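# Close and tuck a mailer box with two arms

## Task

Shut the open mailer box: fold both side flaps inward, then tuck the front flap inside the front wall far enough that its tabs lock. At the end the box must lie flat on the table near its original spot, no other table item may be in contact with it, and it must stay closed without the robot holding anything in place.

## Robot and tools

Robot and frame. Two arms, left_arm and right_arm, each ending in a parallel gripper. All positions use one world frame: origin on the table surface midway between the arms, +x pointing away from the robots over the table, +z up, and left_arm mounted on the +y side (the names do not match image left/right). A gripper's fingers extend along its own +z axis and close along its own y axis. The reported end_effector_position is the point between the finger pads, just under 1 cm behind the tips.

execute_actions. Argument "actions" is a list holding at most one item; an empty list only returns the current state. An action item is {"rows": [...], "steps": n}: 1 to 15 rows, n at most 15 (default 15), each step lasting 1/30 s; if rows run out, the final row keeps being used. A wait item is {"steps": n} with n up to 300, counted from the previous result, so your reply time uses some of it. Optional "pictures": false skips the images. A rejected call moves nothing.

Row layout. One flat list of 14 numbers covering both arms, every value within [-1, 1]: left dx, dy, dz, rx, ry, rz, opening, then right dx, dy, dz, rx, ry, rz, opening. Always send all 14, even if one arm is idle. dx..rz are an offset, not a pose, expressed in that gripper's own axes and measured from the gripper pose shown in the latest result (before any result in the scene, and for the second and later calls in one reply, from where the gripper is when the action begins). Every row refers to that same base, not to the row before. Scale: 1.0 equals 0.6 m of translation or 180 degrees of rotation; rx, ry, rz form a single rotation vector. Opening is absolute: +1 fully open (0.087 m), -1 shut. All-zero offsets are not a pause: they pull the gripper back to its base pose. To keep an arm still, give it the offset back to its desired pose in the first call of a reply and zeros afterwards, with the opening it should keep.

move. "target" is one 14-number row exactly like the above (offsets from the same base, gripper axes, same scale and openings). "speed" is each arm's top path speed in m/s, 0.002 to 0.5, default 0.25; rotation is capped at twice that value in rad/s. Both grippers travel straight lines that finish together in 0.5 to 10 s; longer paths are cut off at 10 s before arrival. Rotation takes the shorter direction. Paths ignore obstacles and the other arm, and grippers may lag, drift, or exceed the speed, mostly with a nearly straight arm. The opening is sent when the move begins. The result adds a "move:" line with the outcome (done, off_target, moving, held, fault) and active limits: paced means the sent pose was clipped, held means a safety check blocked steps (afterwards the arm may jump faster). If only one arm is named, the other finished at rest. Each gripper's remaining distance to its target is given.

wait. "seconds" 0 to 10; nothing new is sent meanwhile.

zoom_image. "camera" is one of cam_head_left, cam_head_right, cam_high, cam_low, cam_left_wrist, cam_right_wrist (all 504x504); "region" is [x0, y0, x1, y1] in pixels from the top-left corner, no larger than 504 by 504. Calibration (intrinsics and world-to-camera transforms) is supplied and may be slightly off; wrist camera poses follow the arm joints.

finished_scene. Pass the current scene's number; it is final and reports whether the goal was met.

Reading results. The state line gives, per arm, position in metres and orientation as a wxyz quaternion in the world frame; at long reach the printed position can be inaccurate. A "pose unreachable" line names an arm whose command the clearance check altered or blocked; HELD flags the affected steps. A "Hand target" line shows the pose the controller is currently driving toward. grip_measured is the finger opening on the command scale; the last value in Joint positions is the opening in metres. Readings may be off by about 1 mm. FAULT or OVER-TEMPERATURE FAULT lines mean an arm stopped; MOTOR HOT warns from 75 °C, an arm halts 10 s at 90 °C, and at 100 °C it goes limp and drops.

Motion details. Each step, the command is clamped to within 70 mm and 16 degrees of the measured pose, then solved by damped IK that favours position over orientation. Friction may leave the gripper up to about 31 mm short, so tiny commands may not move it. After an action ends an arm continues only to its last clamped pose, so check the result and send the remainder. The simulation keeps running while you think.

Gripping. To hold something, command an opening below grip_measured: about 0.02 lower for a firm grip, less for a light one. Pads push up to about 20 N; fast closing squeezes harder. Held parts may occasionally be tugged.

Avoid. Do not let the arms strike or push on each other. Do not drop, slam, or shove hard on the box; faster contact and targets set deeper past contact both press harder. Nothing may be knocked or placed off the table. Holding loads heats motors, so release when not needed.

Each tool is called after ">>>" as a command line: name --argument value for each argument, lists and objects as JSON in quotes; but a table of rows of numbers goes row by row, as --pt "numbers of a row", without its own name.

## Session

>>> execute_actions --actions '[]'

Scene clock: 0.00 s of 5140.00 s.
left_arm: end_effector_position=(+0.2631, +0.6275, +0.3126) grip_measured=+0.979 end_effector_quat_wxyz=(-0.367, +0.806, -0.463, +0.043) | right_arm: end_effector_position=(+0.2501, -0.0411, +0.3585) grip_measured=+1.000 end_effector_quat_wxyz=(+0.329, -0.318, +0.617, +0.640)
Joint positions: left_arm=[ 1.152  1.618  1.91  -1.106  0.034 -1.129  0.087] | right_arm=[ 0.529  1.403  1.188  0.293 -1.087  0.69   0.087]
Joint velocities: left_arm=[ 0.017 -0.012 -0.022 -0.066 -0.066  0.022  0.001] | right_arm=[ 0.002 -0.007  0.002 -0.022 -0.081  0.022  0.   ]
Motor temperatures (°C, as the motors report them): left_arm=[22 23 23 23 21 22] | right_arm=[21 21 23 23 22 22]
Hand target (left_arm): +0.263, +0.628, +0.313; -0.367, +0.806, -0.463, +0.043
Hand target (right_arm): +0.250, -0.041, +0.358; +0.329, -0.318, +0.617, +0.640

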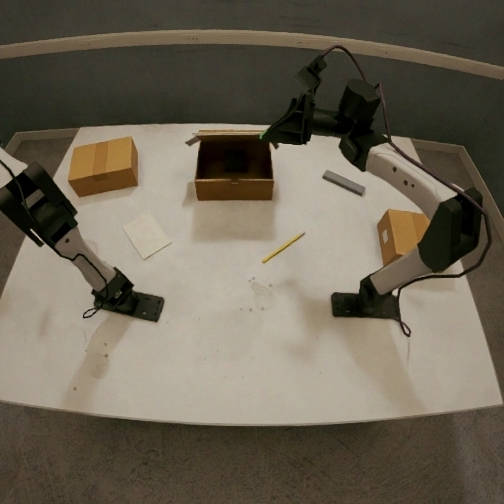

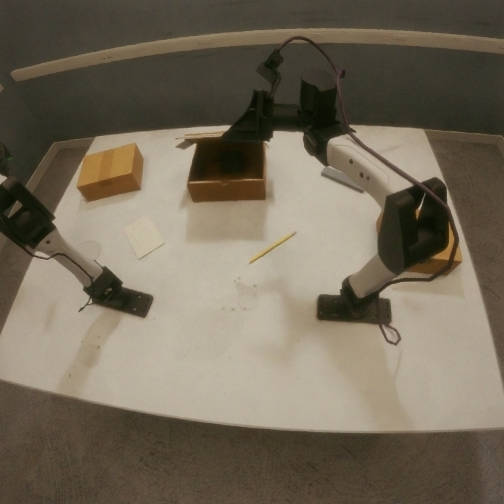

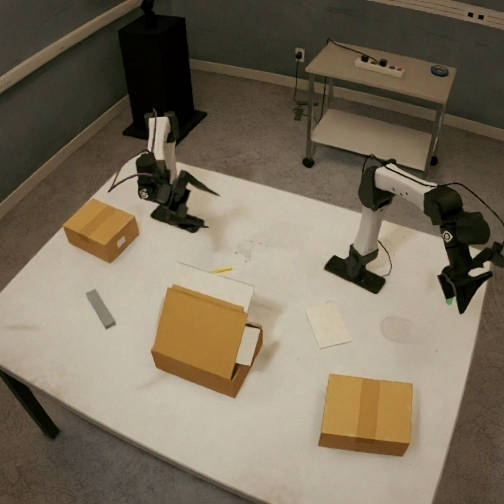

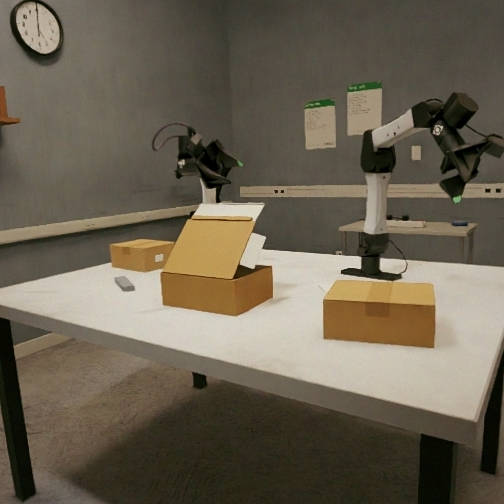

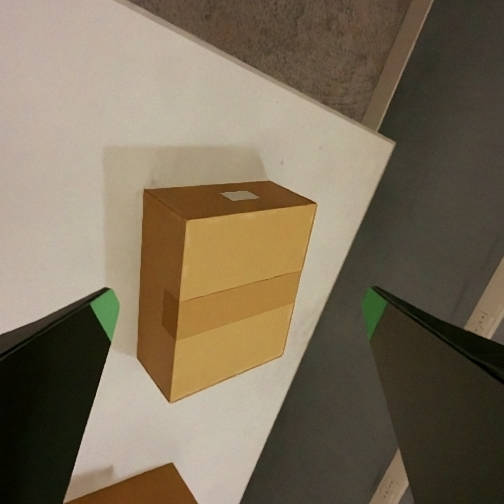

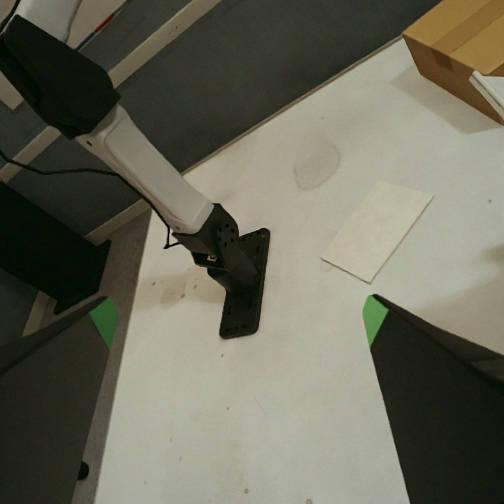

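>>> zoom_image --camera "cam_head_left" --region '[170, 110, 310, 220]'

>>> zoom_image --camera "cam_high" --region '[130, 250, 290, 410]'

>>> zoom_image --camera "cam_low" --region '[140, 180, 300, 330]'

Region (170, 110, 310, 220) of cam_head_left's 504x504 image, scaled by 3.600, with more detail than that image has; it fills the top 396 rows of this view, and the rest is white.

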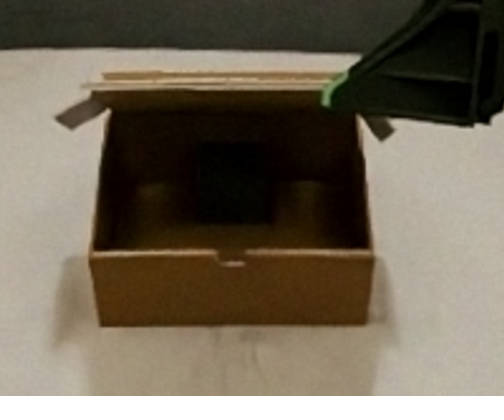

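Region (130, 250, 290, 410) of cam_high's 504x504 image, scaled by 3.150, with more detail than that image has.

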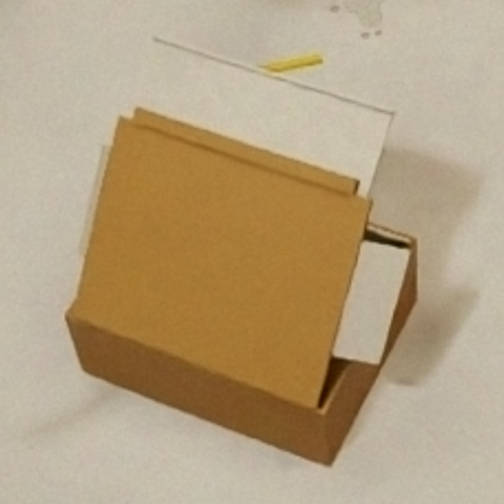

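Region (140, 180, 300, 330) of cam_low's 504x504 image, scaled by 3.150, with more detail than that image has; it fills the top 472 rows of this view, and the rest is white.

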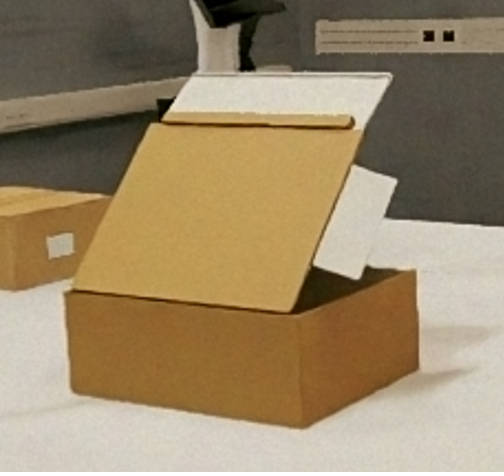

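>>> move --target '[0.47,0.128,-0.265,0.572,0.548,0.395,0.2, -0.01,0.007,-0.333,0,0,0,0.2]'

Scene clock: 30.60 s of 5140.00 s.
left_arm: end_effector_position=(+0.3107, +0.3032, +0.3102) grip_measured=+0.200 end_effector_quat_wxyz=(+0.488, +0.131, +0.692, -0.516) | right_arm: end_effector_position=(+0.2558, -0.2377, +0.3587) grip_measured=+0.200 end_effector_quat_wxyz=(+0.396, -0.248, +0.662, +0.586)
Joint positions: left_arm=[ 0.741  1.498  1.392 -1.06   1.579  0.54   0.052] | right_arm=[-0.192  1.175  0.951  0.665 -1.572  1.06   0.052]
Joint velocities: left_arm=[ 0.002  0.017  0.007 -0.066 -0.007  0.007 -0.001] | right_arm=[-0.007  0.002 -0.017  0.007 -0.037  0.037 -0.001]
Motor temperatures (°C, as the motors report them): left_arm=[22 27 27 26 21 22] | right_arm=[21 23 26 26 22 22]
Hand target (left_arm): +0.309, +0.299, +0.309; +0.486, +0.135, +0.691, -0.518
Hand target (right_arm): +0.250, -0.238, +0.357; +0.394, -0.245, +0.665, +0.586
Off the commanded pose (left_arm): 0.011 m, 33 deg; orientation clipped at the last step of the last action.
Off the commanded pose (right_arm): 0.006 m, 14 deg.
joint sent to its limit (left arm) — the command would take joint 5 (wrist yaw) past its upper limit, so that joint was sent only as far as its limit.
joint sent to its limit (right arm) — the command would take joint 5 (wrist yaw) past its lower limit, so that joint was sent only as far as its limit.
After step 90, 21.13 s passed at rest.
move: off_target (left_arm, right_arm); limits=paced
camera_calibration (this result's frames):
cam_left_wrist: T_world_to_cam=[[-0.690825, -0.432196, 0.579627, 0.165319], [-0.722027, 0.454418, -0.52171, 0.26483], [-0.0379115, -0.778917, -0.625981, 0.583006], [0, 0, 0, 1]] pos_world=[0.327523, 0.40522, 0.407292]
cam_right_wrist: T_world_to_cam=[[0.790054, -0.211261, -0.575485, -0.0504095], [-0.553071, -0.650566, -0.520458, 0.195814], [-0.264438, 0.729474, -0.630825, 0.607333], [0, 0, 0, 1]] pos_world=[0.308728, -0.326293, 0.456024]

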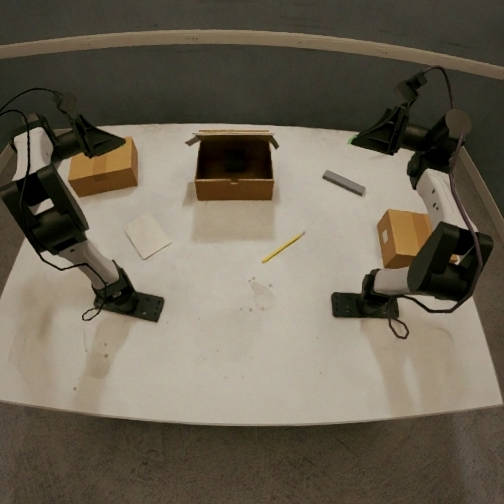

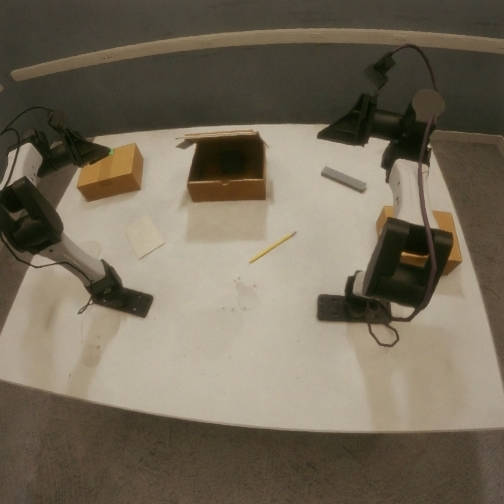

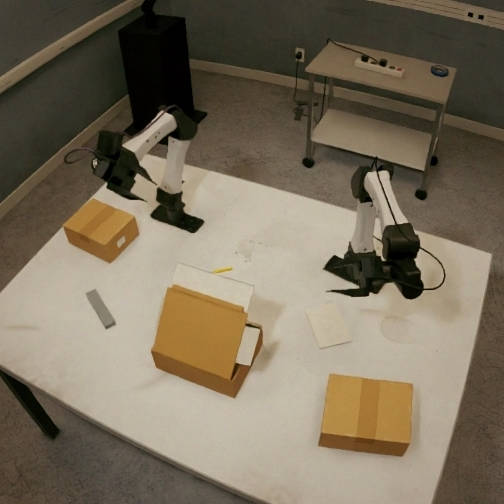

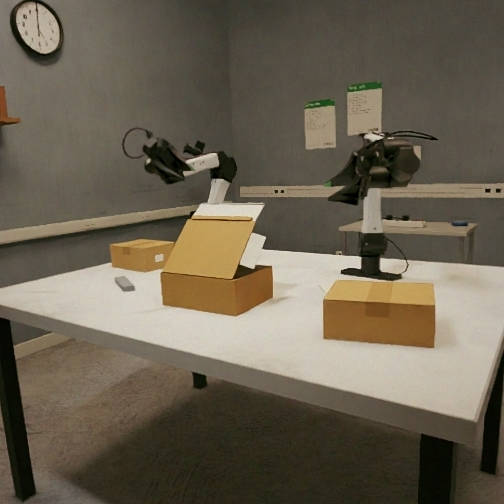

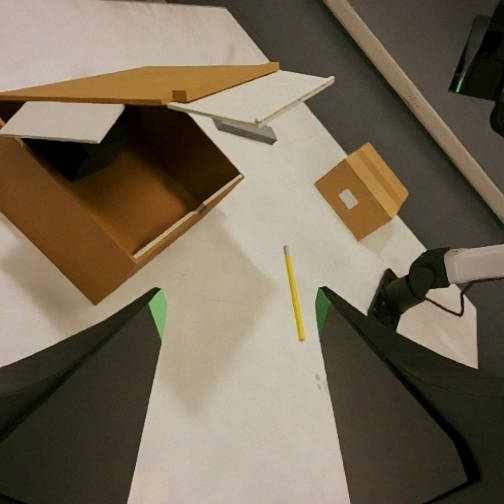

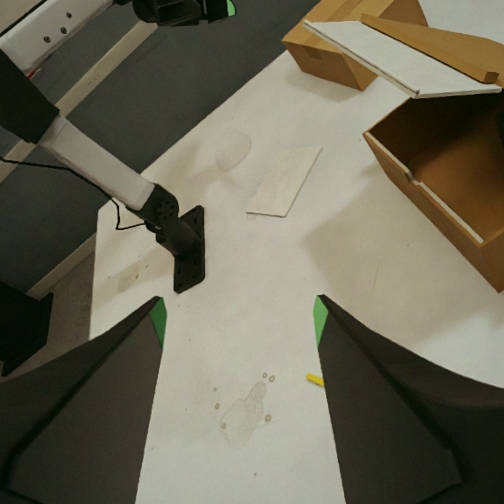

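>>> move --target '[-0.124,0.203,0.218,-0.367,0.347,-0.093,-1, -0.147,-0.377,0.108,0.422,0.285,0.179,-1]'

Scene clock: 46.67 s of 5140.00 s.
left_arm: end_effector_position=(+0.4939, +0.2742, +0.2974) grip_measured=-1.000 end_effector_quat_wxyz=(+0.364, -0.013, +0.929, -0.060) | right_arm: end_effector_position=(+0.4932, -0.2351, +0.2937) grip_measured=-0.985 end_effector_quat_wxyz=(+0.350, +0.022, +0.929, +0.121)
Joint positions: left_arm=[ 0.124  2.257  2.866 -1.426  0.073 -0.1    0.   ] | right_arm=[ 0.244  2.253  2.827 -1.39  -0.077  0.276  0.001]
Joint velocities: left_arm=[-0.017 -0.002 -0.007 -0.037 -0.051 -0.051  0.   ] | right_arm=[ 0.012  0.002  0.007 -0.007  0.051  0.022  0.001]
Motor temperatures (°C, as the motors report them): left_arm=[22 28 27 26 21 22] | right_arm=[21 24 26 26 22 22]
Hand target (left_arm): +0.499, +0.270, +0.295; +0.367, -0.010, +0.928, -0.058
Hand target (right_arm): +0.499, -0.232, +0.301; +0.368, +0.022, +0.921, +0.122
Off the commanded pose (left_arm): 0.009 m, 43 deg; orientation clipped at the last step of the last action.
Off the commanded pose (right_arm): 0.010 m, 44 deg; orientation clipped at the last step of the last action.
elbow stopped short (left arm): the move would have taken joint 3 (elbow) straighter than the controller allows; a more bent joint 3 avoids this.
elbow stopped short (right arm): the move would have taken joint 3 (elbow) straighter than the controller allows; a more bent joint 3 avoids this.
After step 90, 8.40 s passed at rest.
move: off_target (left_arm, right_arm); limits=paced
camera_calibration (this result's frames):
cam_left_wrist: T_world_to_cam=[[-0.0283652, -0.992508, 0.118838, 0.250295], [-0.989525, 0.0447152, 0.137264, 0.452107], [-0.141549, -0.1137, -0.98338, 0.534406], [0, 0, 0, 1]] pos_world=[0.530115, 0.288965, 0.433721]
cam_right_wrist: T_world_to_cam=[[0.0358032, -0.974376, -0.222059, -0.186118], [-0.988023, -0.0678856, 0.138575, 0.452893], [-0.150098, 0.214438, -0.965136, 0.547956], [0, 0, 0, 1]] pos_world=[0.536379, -0.268107, 0.424763]

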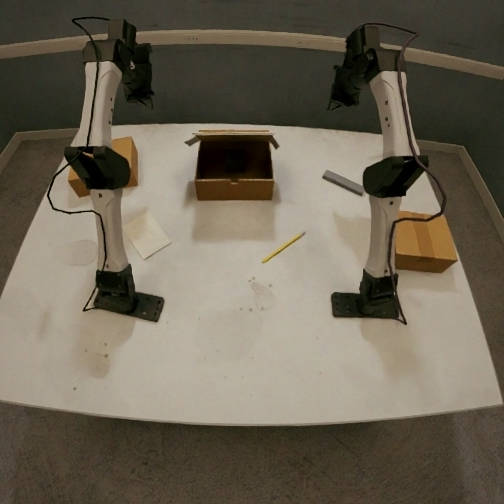

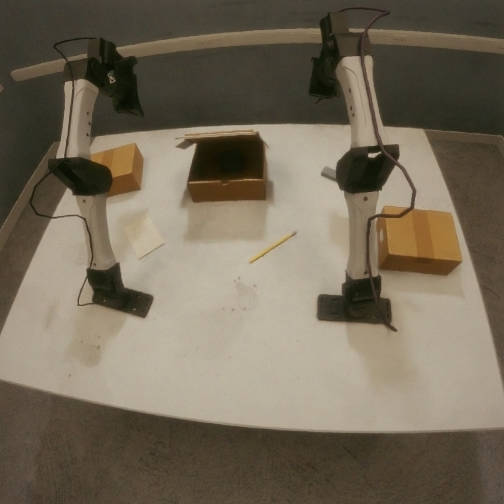

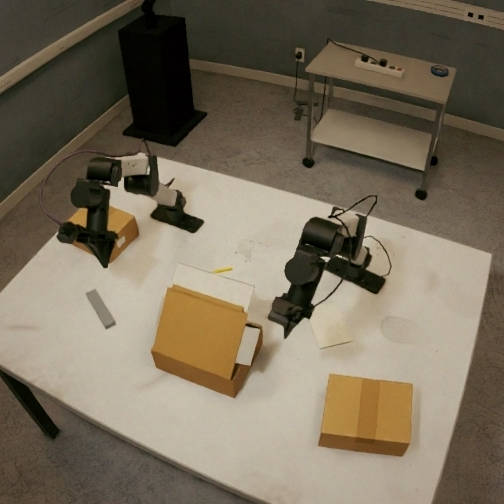

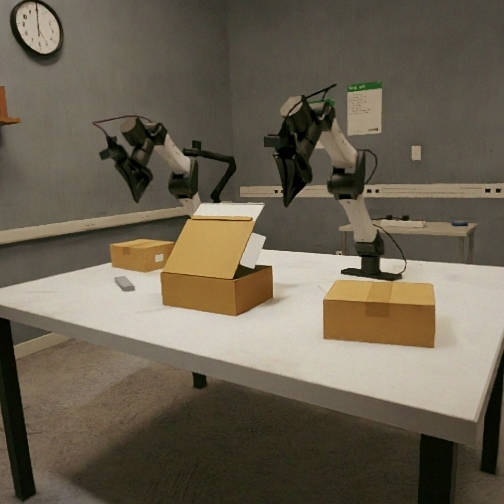

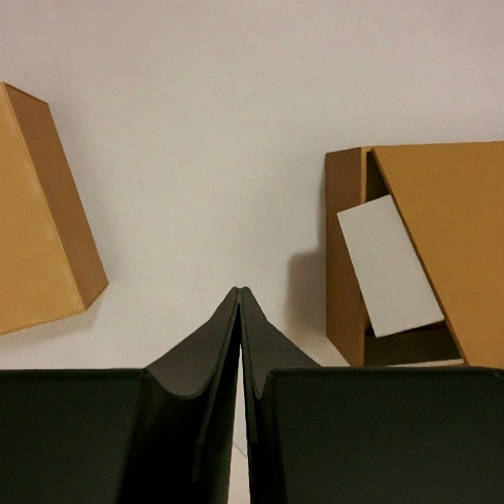

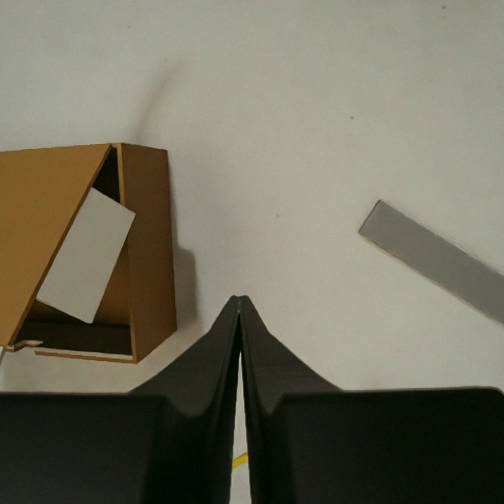

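>>> move --target '[0.159,0,0.17,0,0,0,-1, 0.159,0,0.17,0,0,0,-1]'

>>> move --target '[0,-0.22,0,0,0,0,-1, 0,0.2,0,0,0,0,-1]' --speed 0.08

Scene clock: 50.60 s of 5140.00 s.
left_arm: end_effector_position=(+0.4977, +0.2603, +0.1675) grip_measured=-1.000 end_effector_quat_wxyz=(+0.370, -0.013, +0.927, -0.061) | right_arm: end_effector_position=(+0.4882, -0.2041, +0.1502) grip_measured=-0.985 end_effector_quat_wxyz=(+0.337, +0.019, +0.934, +0.118)
Joint positions: left_arm=[ 0.091  1.894  1.699 -0.608  0.051 -0.126  0.   ] | right_arm=[ 0.319  1.942  1.713 -0.613 -0.028  0.325  0.001]
Joint velocities: left_arm=[-0.007  0.007  0.022  0.051  0.022 -0.022  0.   ] | right_arm=[-0.002 -0.002  0.017  0.007 -0.051  0.051 -0.   ]
Motor temperatures (°C, as the motors report them): left_arm=[22 29 28 26 21 22] | right_arm=[21 25 26 26 22 22]
Hand target (left_arm): +0.494, +0.257, +0.160; +0.364, -0.013, +0.929, -0.061
Hand target (right_arm): +0.488, -0.202, +0.157; +0.349, +0.022, +0.929, +0.121
Off the commanded pose (left_arm): 0.010 m, 1 deg.
Off the commanded pose (right_arm): 0.008 m, 2 deg.
move: done; limits=paced
camera_calibration (this result's frames):
cam_left_wrist: T_world_to_cam=[[-0.0290827, -0.992219, 0.121058, 0.25191], [-0.991232, 0.0442445, 0.124507, 0.477408], [-0.128894, -0.116375, -0.984806, 0.400339], [0, 0, 0, 1]] pos_world=[0.53215, 0.275417, 0.30432]
cam_right_wrist: T_world_to_cam=[[0.0356793, -0.976171, -0.214049, -0.189034], [-0.983403, -0.0724206, 0.166354, 0.462565], [-0.177891, 0.204561, -0.962554, 0.413197], [0, 0, 0, 1]] pos_world=[0.535137, -0.235554, 0.280312]

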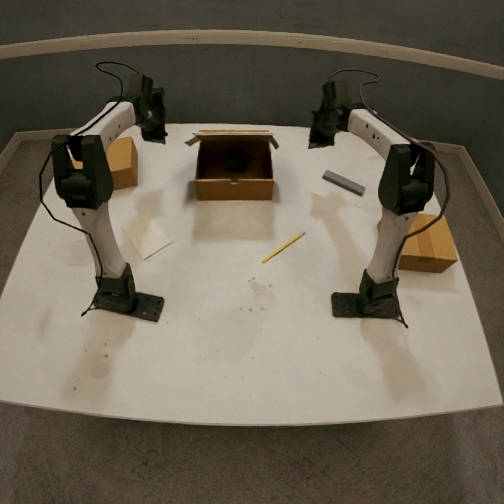

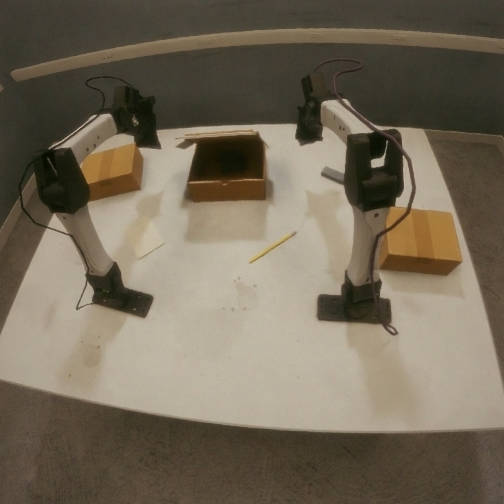

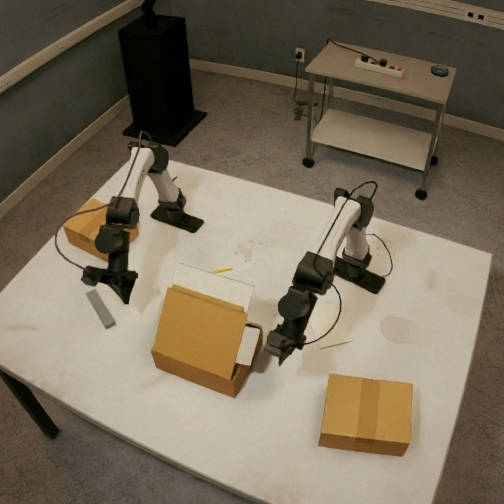

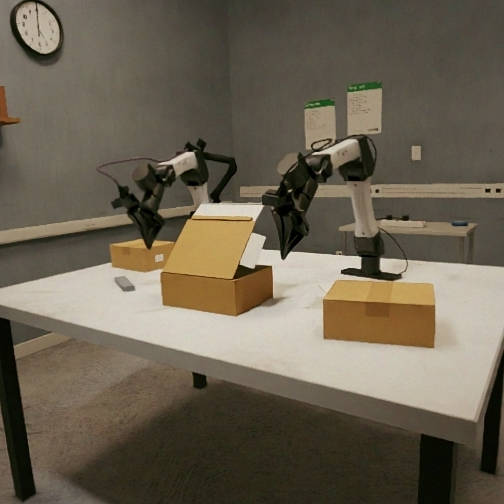

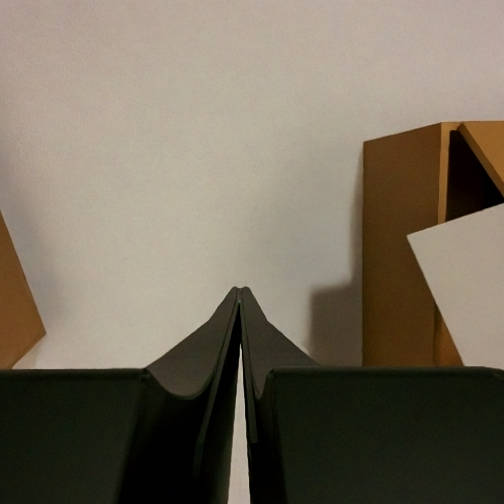

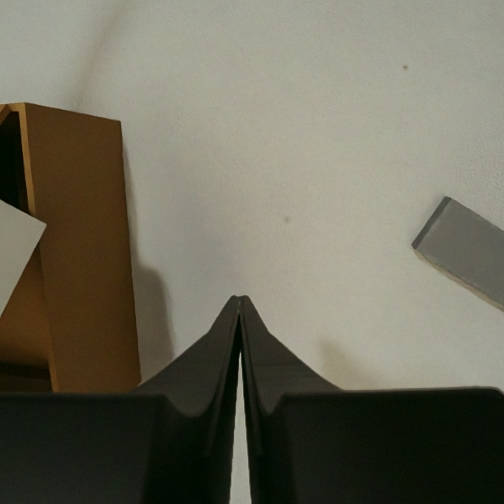

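Scene clock: 52.67 s of 5140.00 s.
left_arm: end_effector_position=(+0.4990, +0.1296, +0.1940) grip_measured=-1.000 end_effector_quat_wxyz=(+0.384, -0.014, +0.920, -0.072) | right_arm: end_effector_position=(+0.4847, -0.0925, +0.1788) grip_measured=-0.985 end_effector_quat_wxyz=(+0.338, +0.015, +0.934, +0.117)
Joint positions: left_arm=[-0.206  2.007  1.944 -0.714 -0.146 -0.343  0.   ] | right_arm=[ 0.559  2.138  2.117 -0.828  0.131  0.497  0.001]
Joint velocities: left_arm=[ 0.002 -0.017  0.007 -0.022 -0.007 -0.081  0.   ] | right_arm=[-0.002  0.007 -0.002 -0.022  0.037  0.022  0.001]
Motor temperatures (°C, as the motors report them): left_arm=[22 30 28 27 21 22] | right_arm=[21 26 27 26 22 22]
Hand target (left_arm): +0.497, +0.129, +0.184; +0.369, -0.015, +0.927, -0.065
Hand target (right_arm): +0.485, -0.088, +0.179; +0.337, +0.018, +0.934, +0.117
Off the commanded pose (left_arm): 0.011 m, 2 deg.
Off the commanded pose (right_arm): 0.005 m, 0 deg.
move: off_target (left_arm)
camera_calibration (this result's frames):
cam_left_wrist: T_world_to_cam=[[-0.0386511, -0.98931, 0.14061, 0.119722], [-0.994372, 0.051971, 0.0923257, 0.488026], [-0.0986464, -0.13625, -0.985751, 0.399073], [0, 0, 0, 1]] pos_world=[0.529274, 0.147452, 0.331496]
cam_right_wrist: T_world_to_cam=[[0.0421345, -0.976707, -0.2104, -0.0776621], [-0.983645, -0.0774624, 0.162607, 0.462816], [-0.175118, 0.200108, -0.963997, 0.415808], [0, 0, 0, 1]] pos_world=[0.531334, -0.123209, 0.309241]

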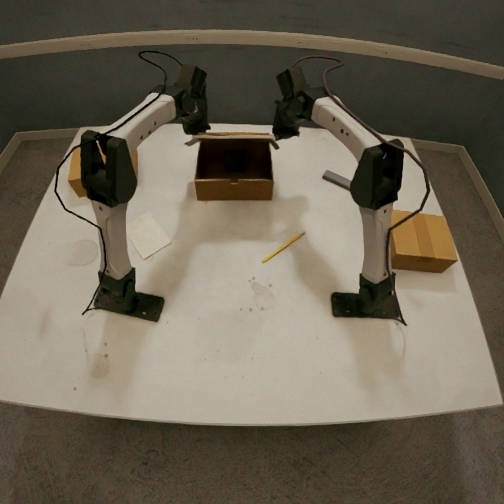

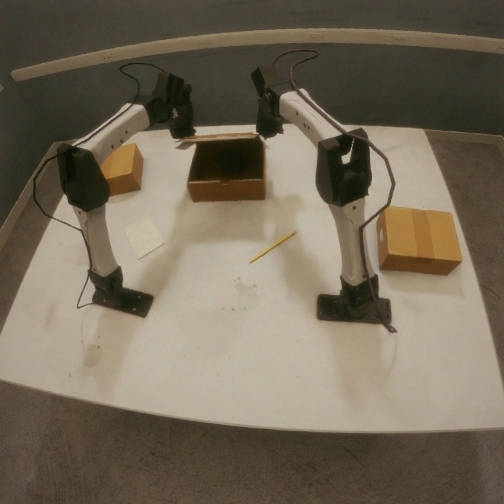

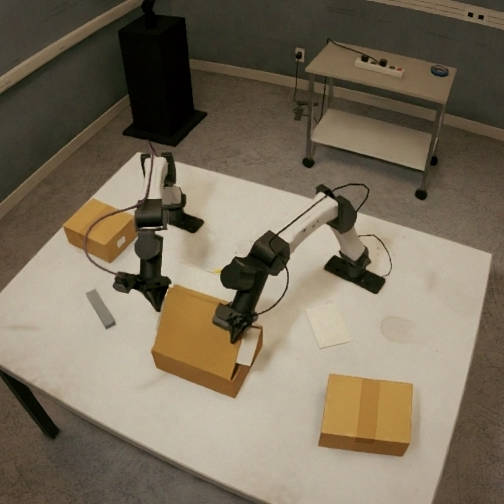

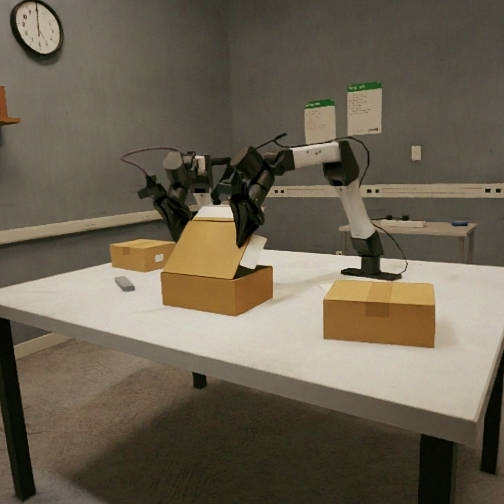

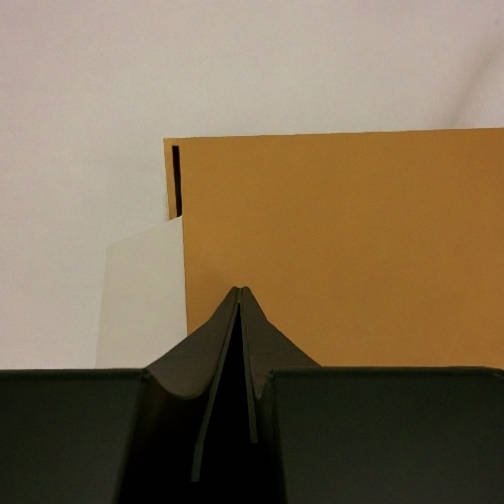

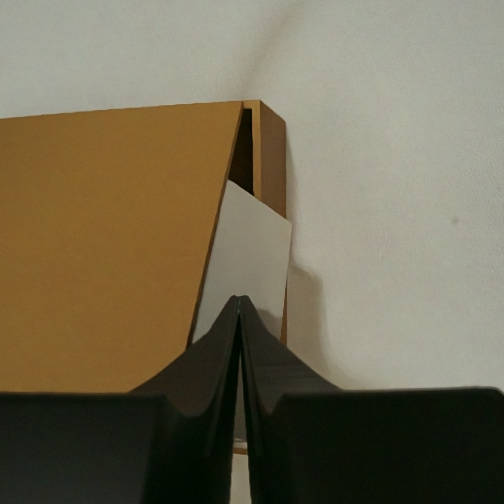

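>>> move --target '[0,0.17,0,0,0,0,-1, 0,-0.14,0,0,0,0,-1]' --speed 0.15

>>> move --target '[0.09,0,0,0,0,0,-1, 0.07,0,0,0,0,0,-1]' --speed 0.15

>>> move --target '[0.015,-0.17,0.018,0,0,0,-1, 0.03,0.15,0.035,0,0,0,-1]' --speed 0.08

Scene clock: 57.80 s of 5140.00 s.
left_arm: end_effector_position=(+0.5043, +0.2309, +0.1858) grip_measured=-1.000 end_effector_quat_wxyz=(+0.391, -0.016, +0.918, -0.068) | right_arm: end_effector_position=(+0.4876, -0.1744, +0.1482) grip_measured=-0.985 end_effector_quat_wxyz=(+0.324, +0.022, +0.940, +0.110)
Joint positions: left_arm=[ 0.025  1.898  1.749 -0.606  0.009 -0.182  0.   ] | right_arm=[ 0.389  2.006  1.812 -0.68   0.026  0.381  0.001]
Joint velocities: left_arm=[-0.007  0.002  0.002  0.022 -0.037  0.022  0.   ] | right_arm=[ 0.007 -0.017  0.002  0.051  0.007  0.022 -0.001]
Motor temperatures (°C, as the motors report them): left_arm=[22 31 29 27 21 22] | right_arm=[21 27 27 27 22 22]
Hand target (left_arm): +0.501, +0.231, +0.180; +0.386, -0.012, +0.920, -0.069
Hand target (right_arm): +0.487, -0.174, +0.159; +0.338, +0.016, +0.934, +0.118
Off the commanded pose (left_arm): 0.007 m, 1 deg.
Off the commanded pose (right_arm): 0.011 m, 2 deg.
After step 90, 0.87 s passed at rest.
move: off_target (right_arm)
camera_calibration (this result's frames):
cam_left_wrist: T_world_to_cam=[[-0.0317256, -0.990297, 0.1353, 0.219009], [-0.995943, 0.0427259, 0.0791901, 0.494196], [-0.0842025, -0.132239, -0.987635, 0.397423], [0, 0, 0, 1]] pos_world=[0.532604, 0.248324, 0.323741]
cam_right_wrist: T_world_to_cam=[[0.0224834, -0.979286, -0.201232, -0.156493], [-0.978685, -0.0626582, 0.195576, 0.459586], [-0.204133, 0.192545, -0.959821, 0.415448], [0, 0, 0, 1]] pos_world=[0.538115, -0.204447, 0.277381]

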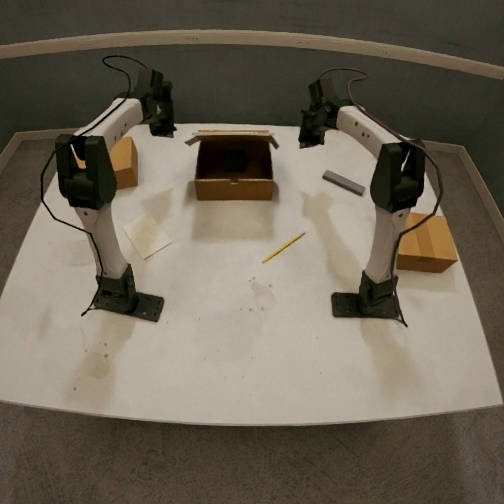

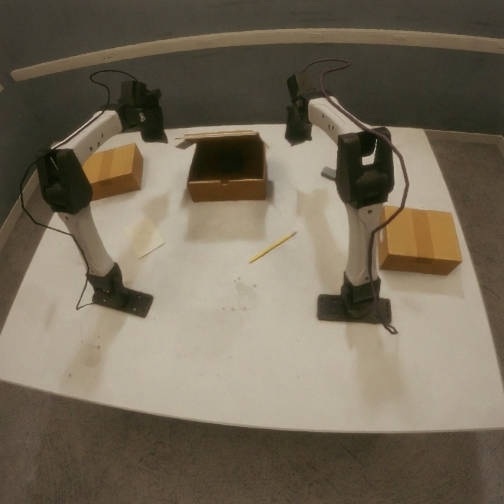

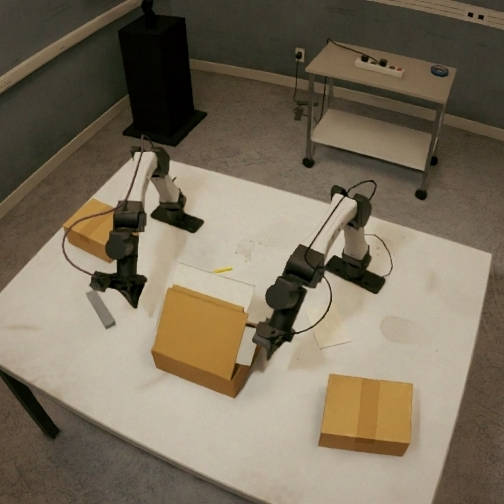

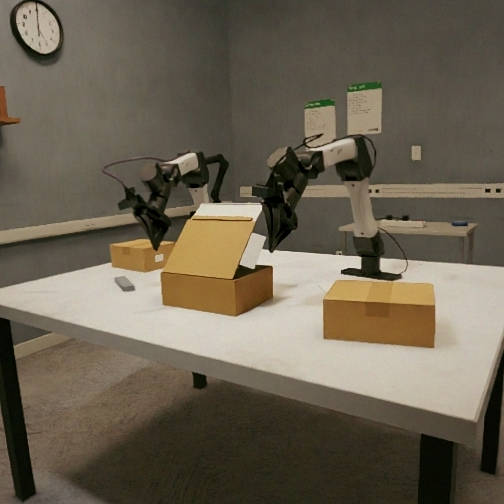

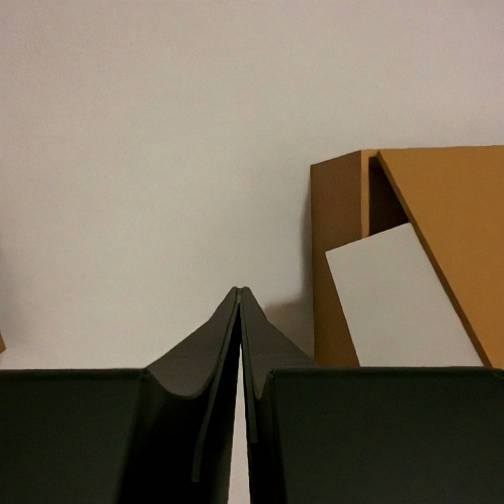

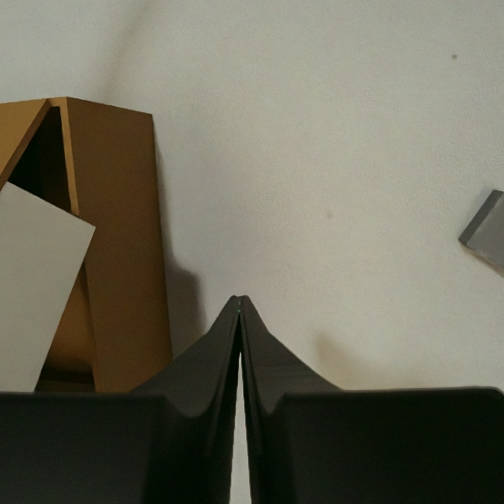

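Scene clock: 58.87 s of 5140.00 s.
left_arm: end_effector_position=(+0.4714, +0.2280, +0.1534) grip_measured=-1.000 end_effector_quat_wxyz=(+0.395, -0.016, +0.916, -0.069) | right_arm: end_effector_position=(+0.4544, -0.1712, +0.1141) grip_measured=-0.985 end_effector_quat_wxyz=(+0.309, +0.018, +0.945, +0.105)
Joint positions: left_arm=[ 0.005  1.764  1.445 -0.427 -0.006 -0.197  0.   ] | right_arm=[ 0.424  1.918  1.57  -0.559  0.044  0.401  0.001]
Joint velocities: left_arm=[-0.007 -0.007 -0.007 -0.007 -0.037 -0.007  0.   ] | right_arm=[ 0.002  0.002 -0.012 -0.007 -0.007 -0.007 -0.   ]
Motor temperatures (°C, as the motors report them): left_arm=[22 31 29 27 21 22] | right_arm=[21 27 27 27 22 22]
Hand target (left_arm): +0.467, +0.226, +0.148; +0.391, -0.016, +0.918, -0.069
Hand target (right_arm): +0.454, -0.169, +0.123; +0.323, +0.022, +0.940, +0.110
Off the commanded pose (left_arm): 0.008 m, 1 deg.
Off the commanded pose (right_arm): 0.009 m, 2 deg.
move: done
camera_calibration (this result's frames):
cam_left_wrist: T_world_to_cam=[[-0.0327779, -0.990024, 0.137035, 0.21964], [-0.996588, 0.0427664, 0.0705928, 0.465694], [-0.075749, -0.134254, -0.988048, 0.358788], [0, 0, 0, 1]] pos_world=[0.498482, 0.245702, 0.291526]
cam_right_wrist: T_world_to_cam=[[0.0237635, -0.98161, -0.189413, -0.16181], [-0.97182, -0.0671286, 0.225962, 0.426571], [-0.234522, 0.178706, -0.955544, 0.386184], [0, 0, 0, 1]] pos_world=[0.508965, -0.199213, 0.241978]

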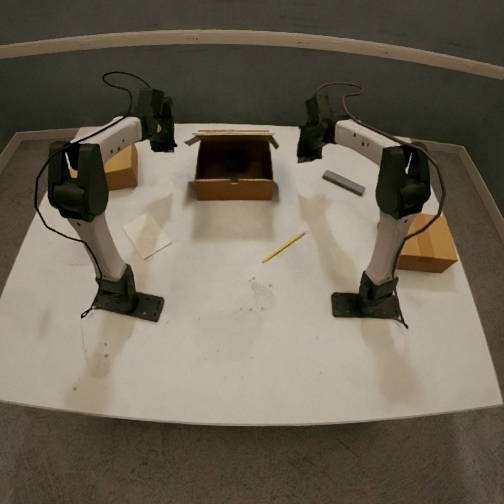

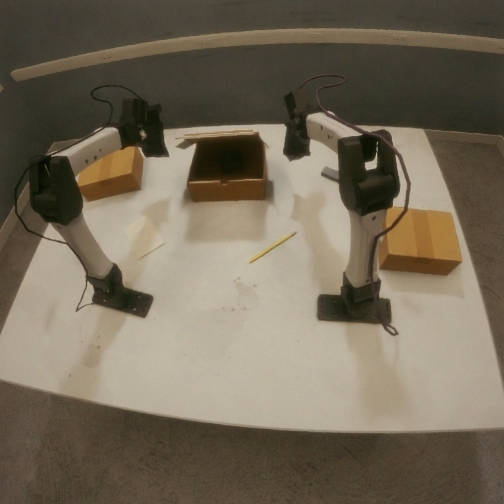

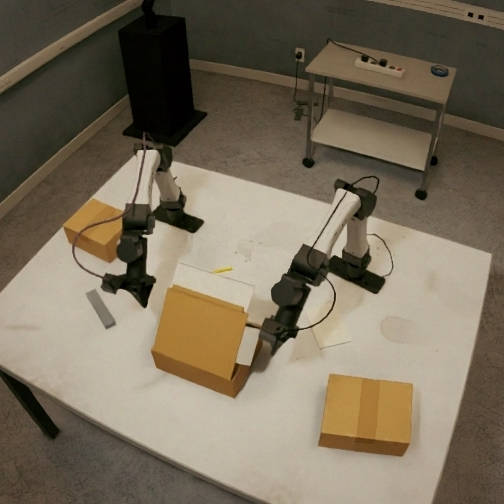

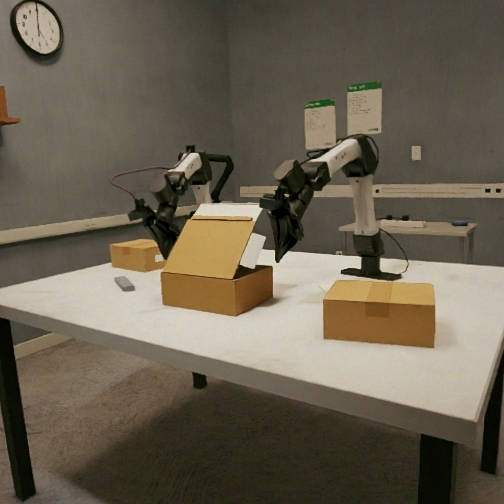

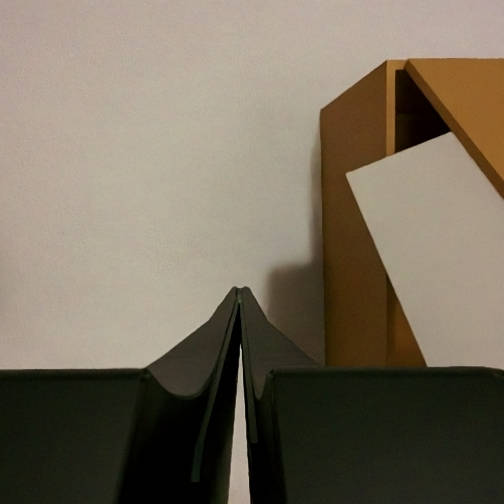

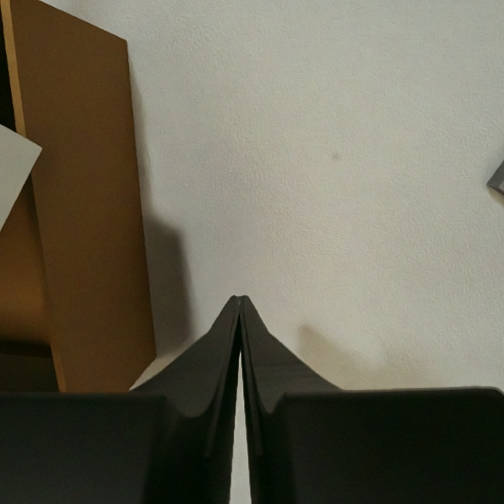

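Scene clock: 60.53 s of 5140.00 s.
left_arm: end_effector_position=(+0.4781, +0.1631, +0.1649) grip_measured=-1.000 end_effector_quat_wxyz=(+0.412, -0.061, +0.908, -0.040) | right_arm: end_effector_position=(+0.4521, -0.0955, +0.1070) grip_measured=-0.985 end_effector_quat_wxyz=(+0.308, +0.027, +0.946, +0.094)
Joint positions: left_arm=[-0.191  1.842  1.577 -0.479 -0.245 -0.385  0.   ] | right_arm=[ 0.595  2.061  1.754 -0.628  0.17   0.55   0.001]
Joint velocities: left_arm=[-0.002  0.002  0.037  0.022 -0.022 -0.081  0.   ] | right_arm=[ 0.002 -0.002  0.007  0.066 -0.066  0.007 -0.001]
Motor temperatures (°C, as the motors report them): left_arm=[22 31 29 27 21 22] | right_arm=[21 27 28 27 22 22]
Hand target (left_arm): +0.470, +0.126, +0.154; +0.393, -0.018, +0.916, -0.072
Hand target (right_arm): +0.451, -0.078, +0.107; +0.309, +0.018, +0.945, +0.104
Off the commanded pose (left_arm): 0.040 m, 6 deg.
Off the commanded pose (right_arm): 0.018 m, 2 deg.
move: off_target (left_arm, right_arm)
camera_calibration (this result's frames):
cam_left_wrist: T_world_to_cam=[[0.0696736, -0.99028, 0.120381, 0.107848], [-0.997043, -0.0652074, 0.0406539, 0.497137], [-0.032409, -0.122858, -0.991895, 0.33999], [0, 0, 0, 1]] pos_world=[0.499172, 0.180987, 0.304041]
cam_right_wrist: T_world_to_cam=[[0.000511983, -0.984535, -0.175189, -0.0800798], [-0.971864, -0.0417545, 0.231813, 0.432858], [-0.235543, 0.170142, -0.956855, 0.365156], [0, 0, 0, 1]] pos_world=[0.506729, -0.122896, 0.235031]

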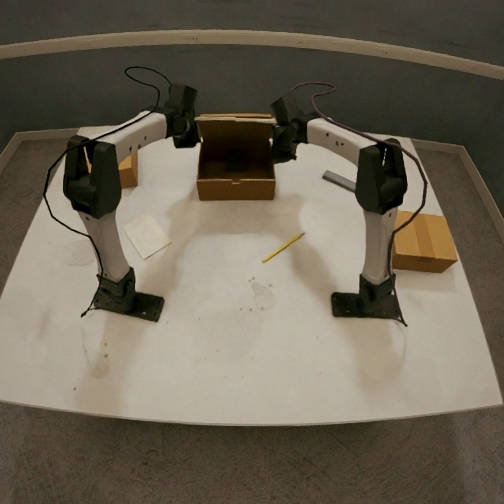

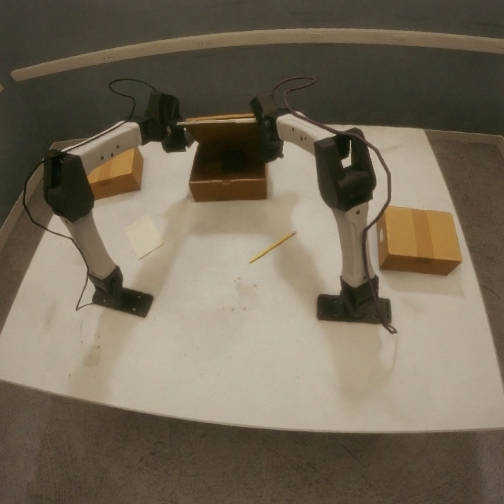

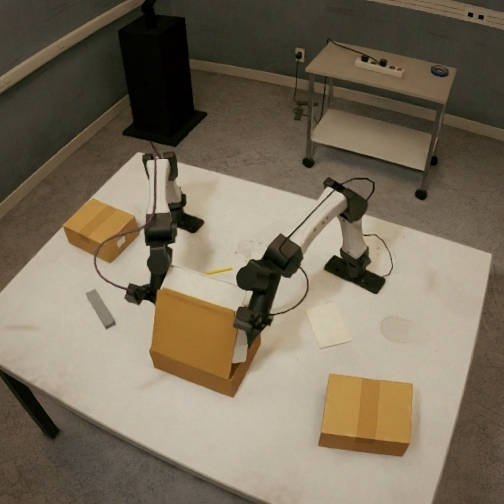

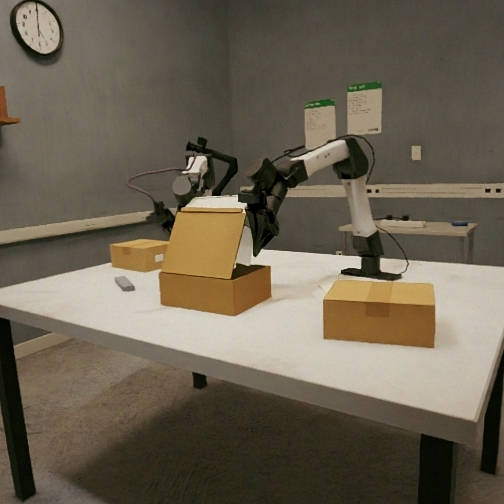

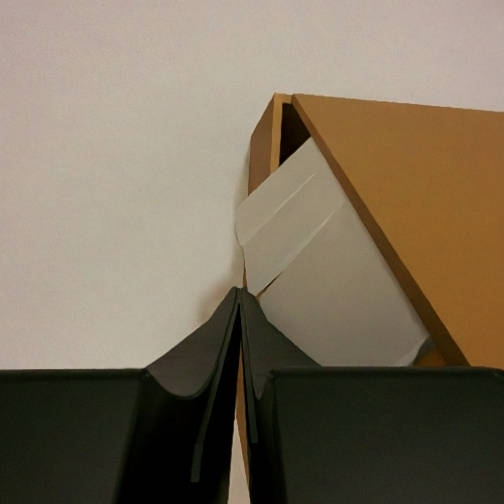

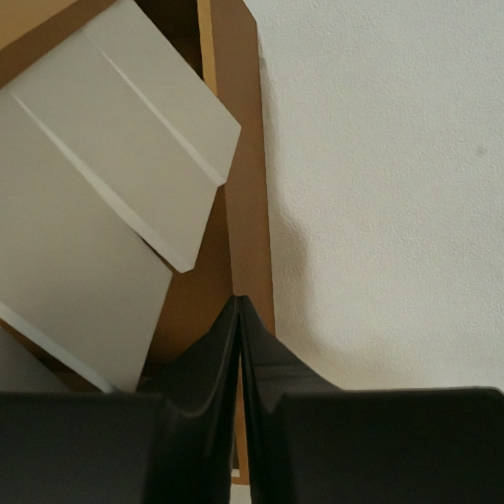

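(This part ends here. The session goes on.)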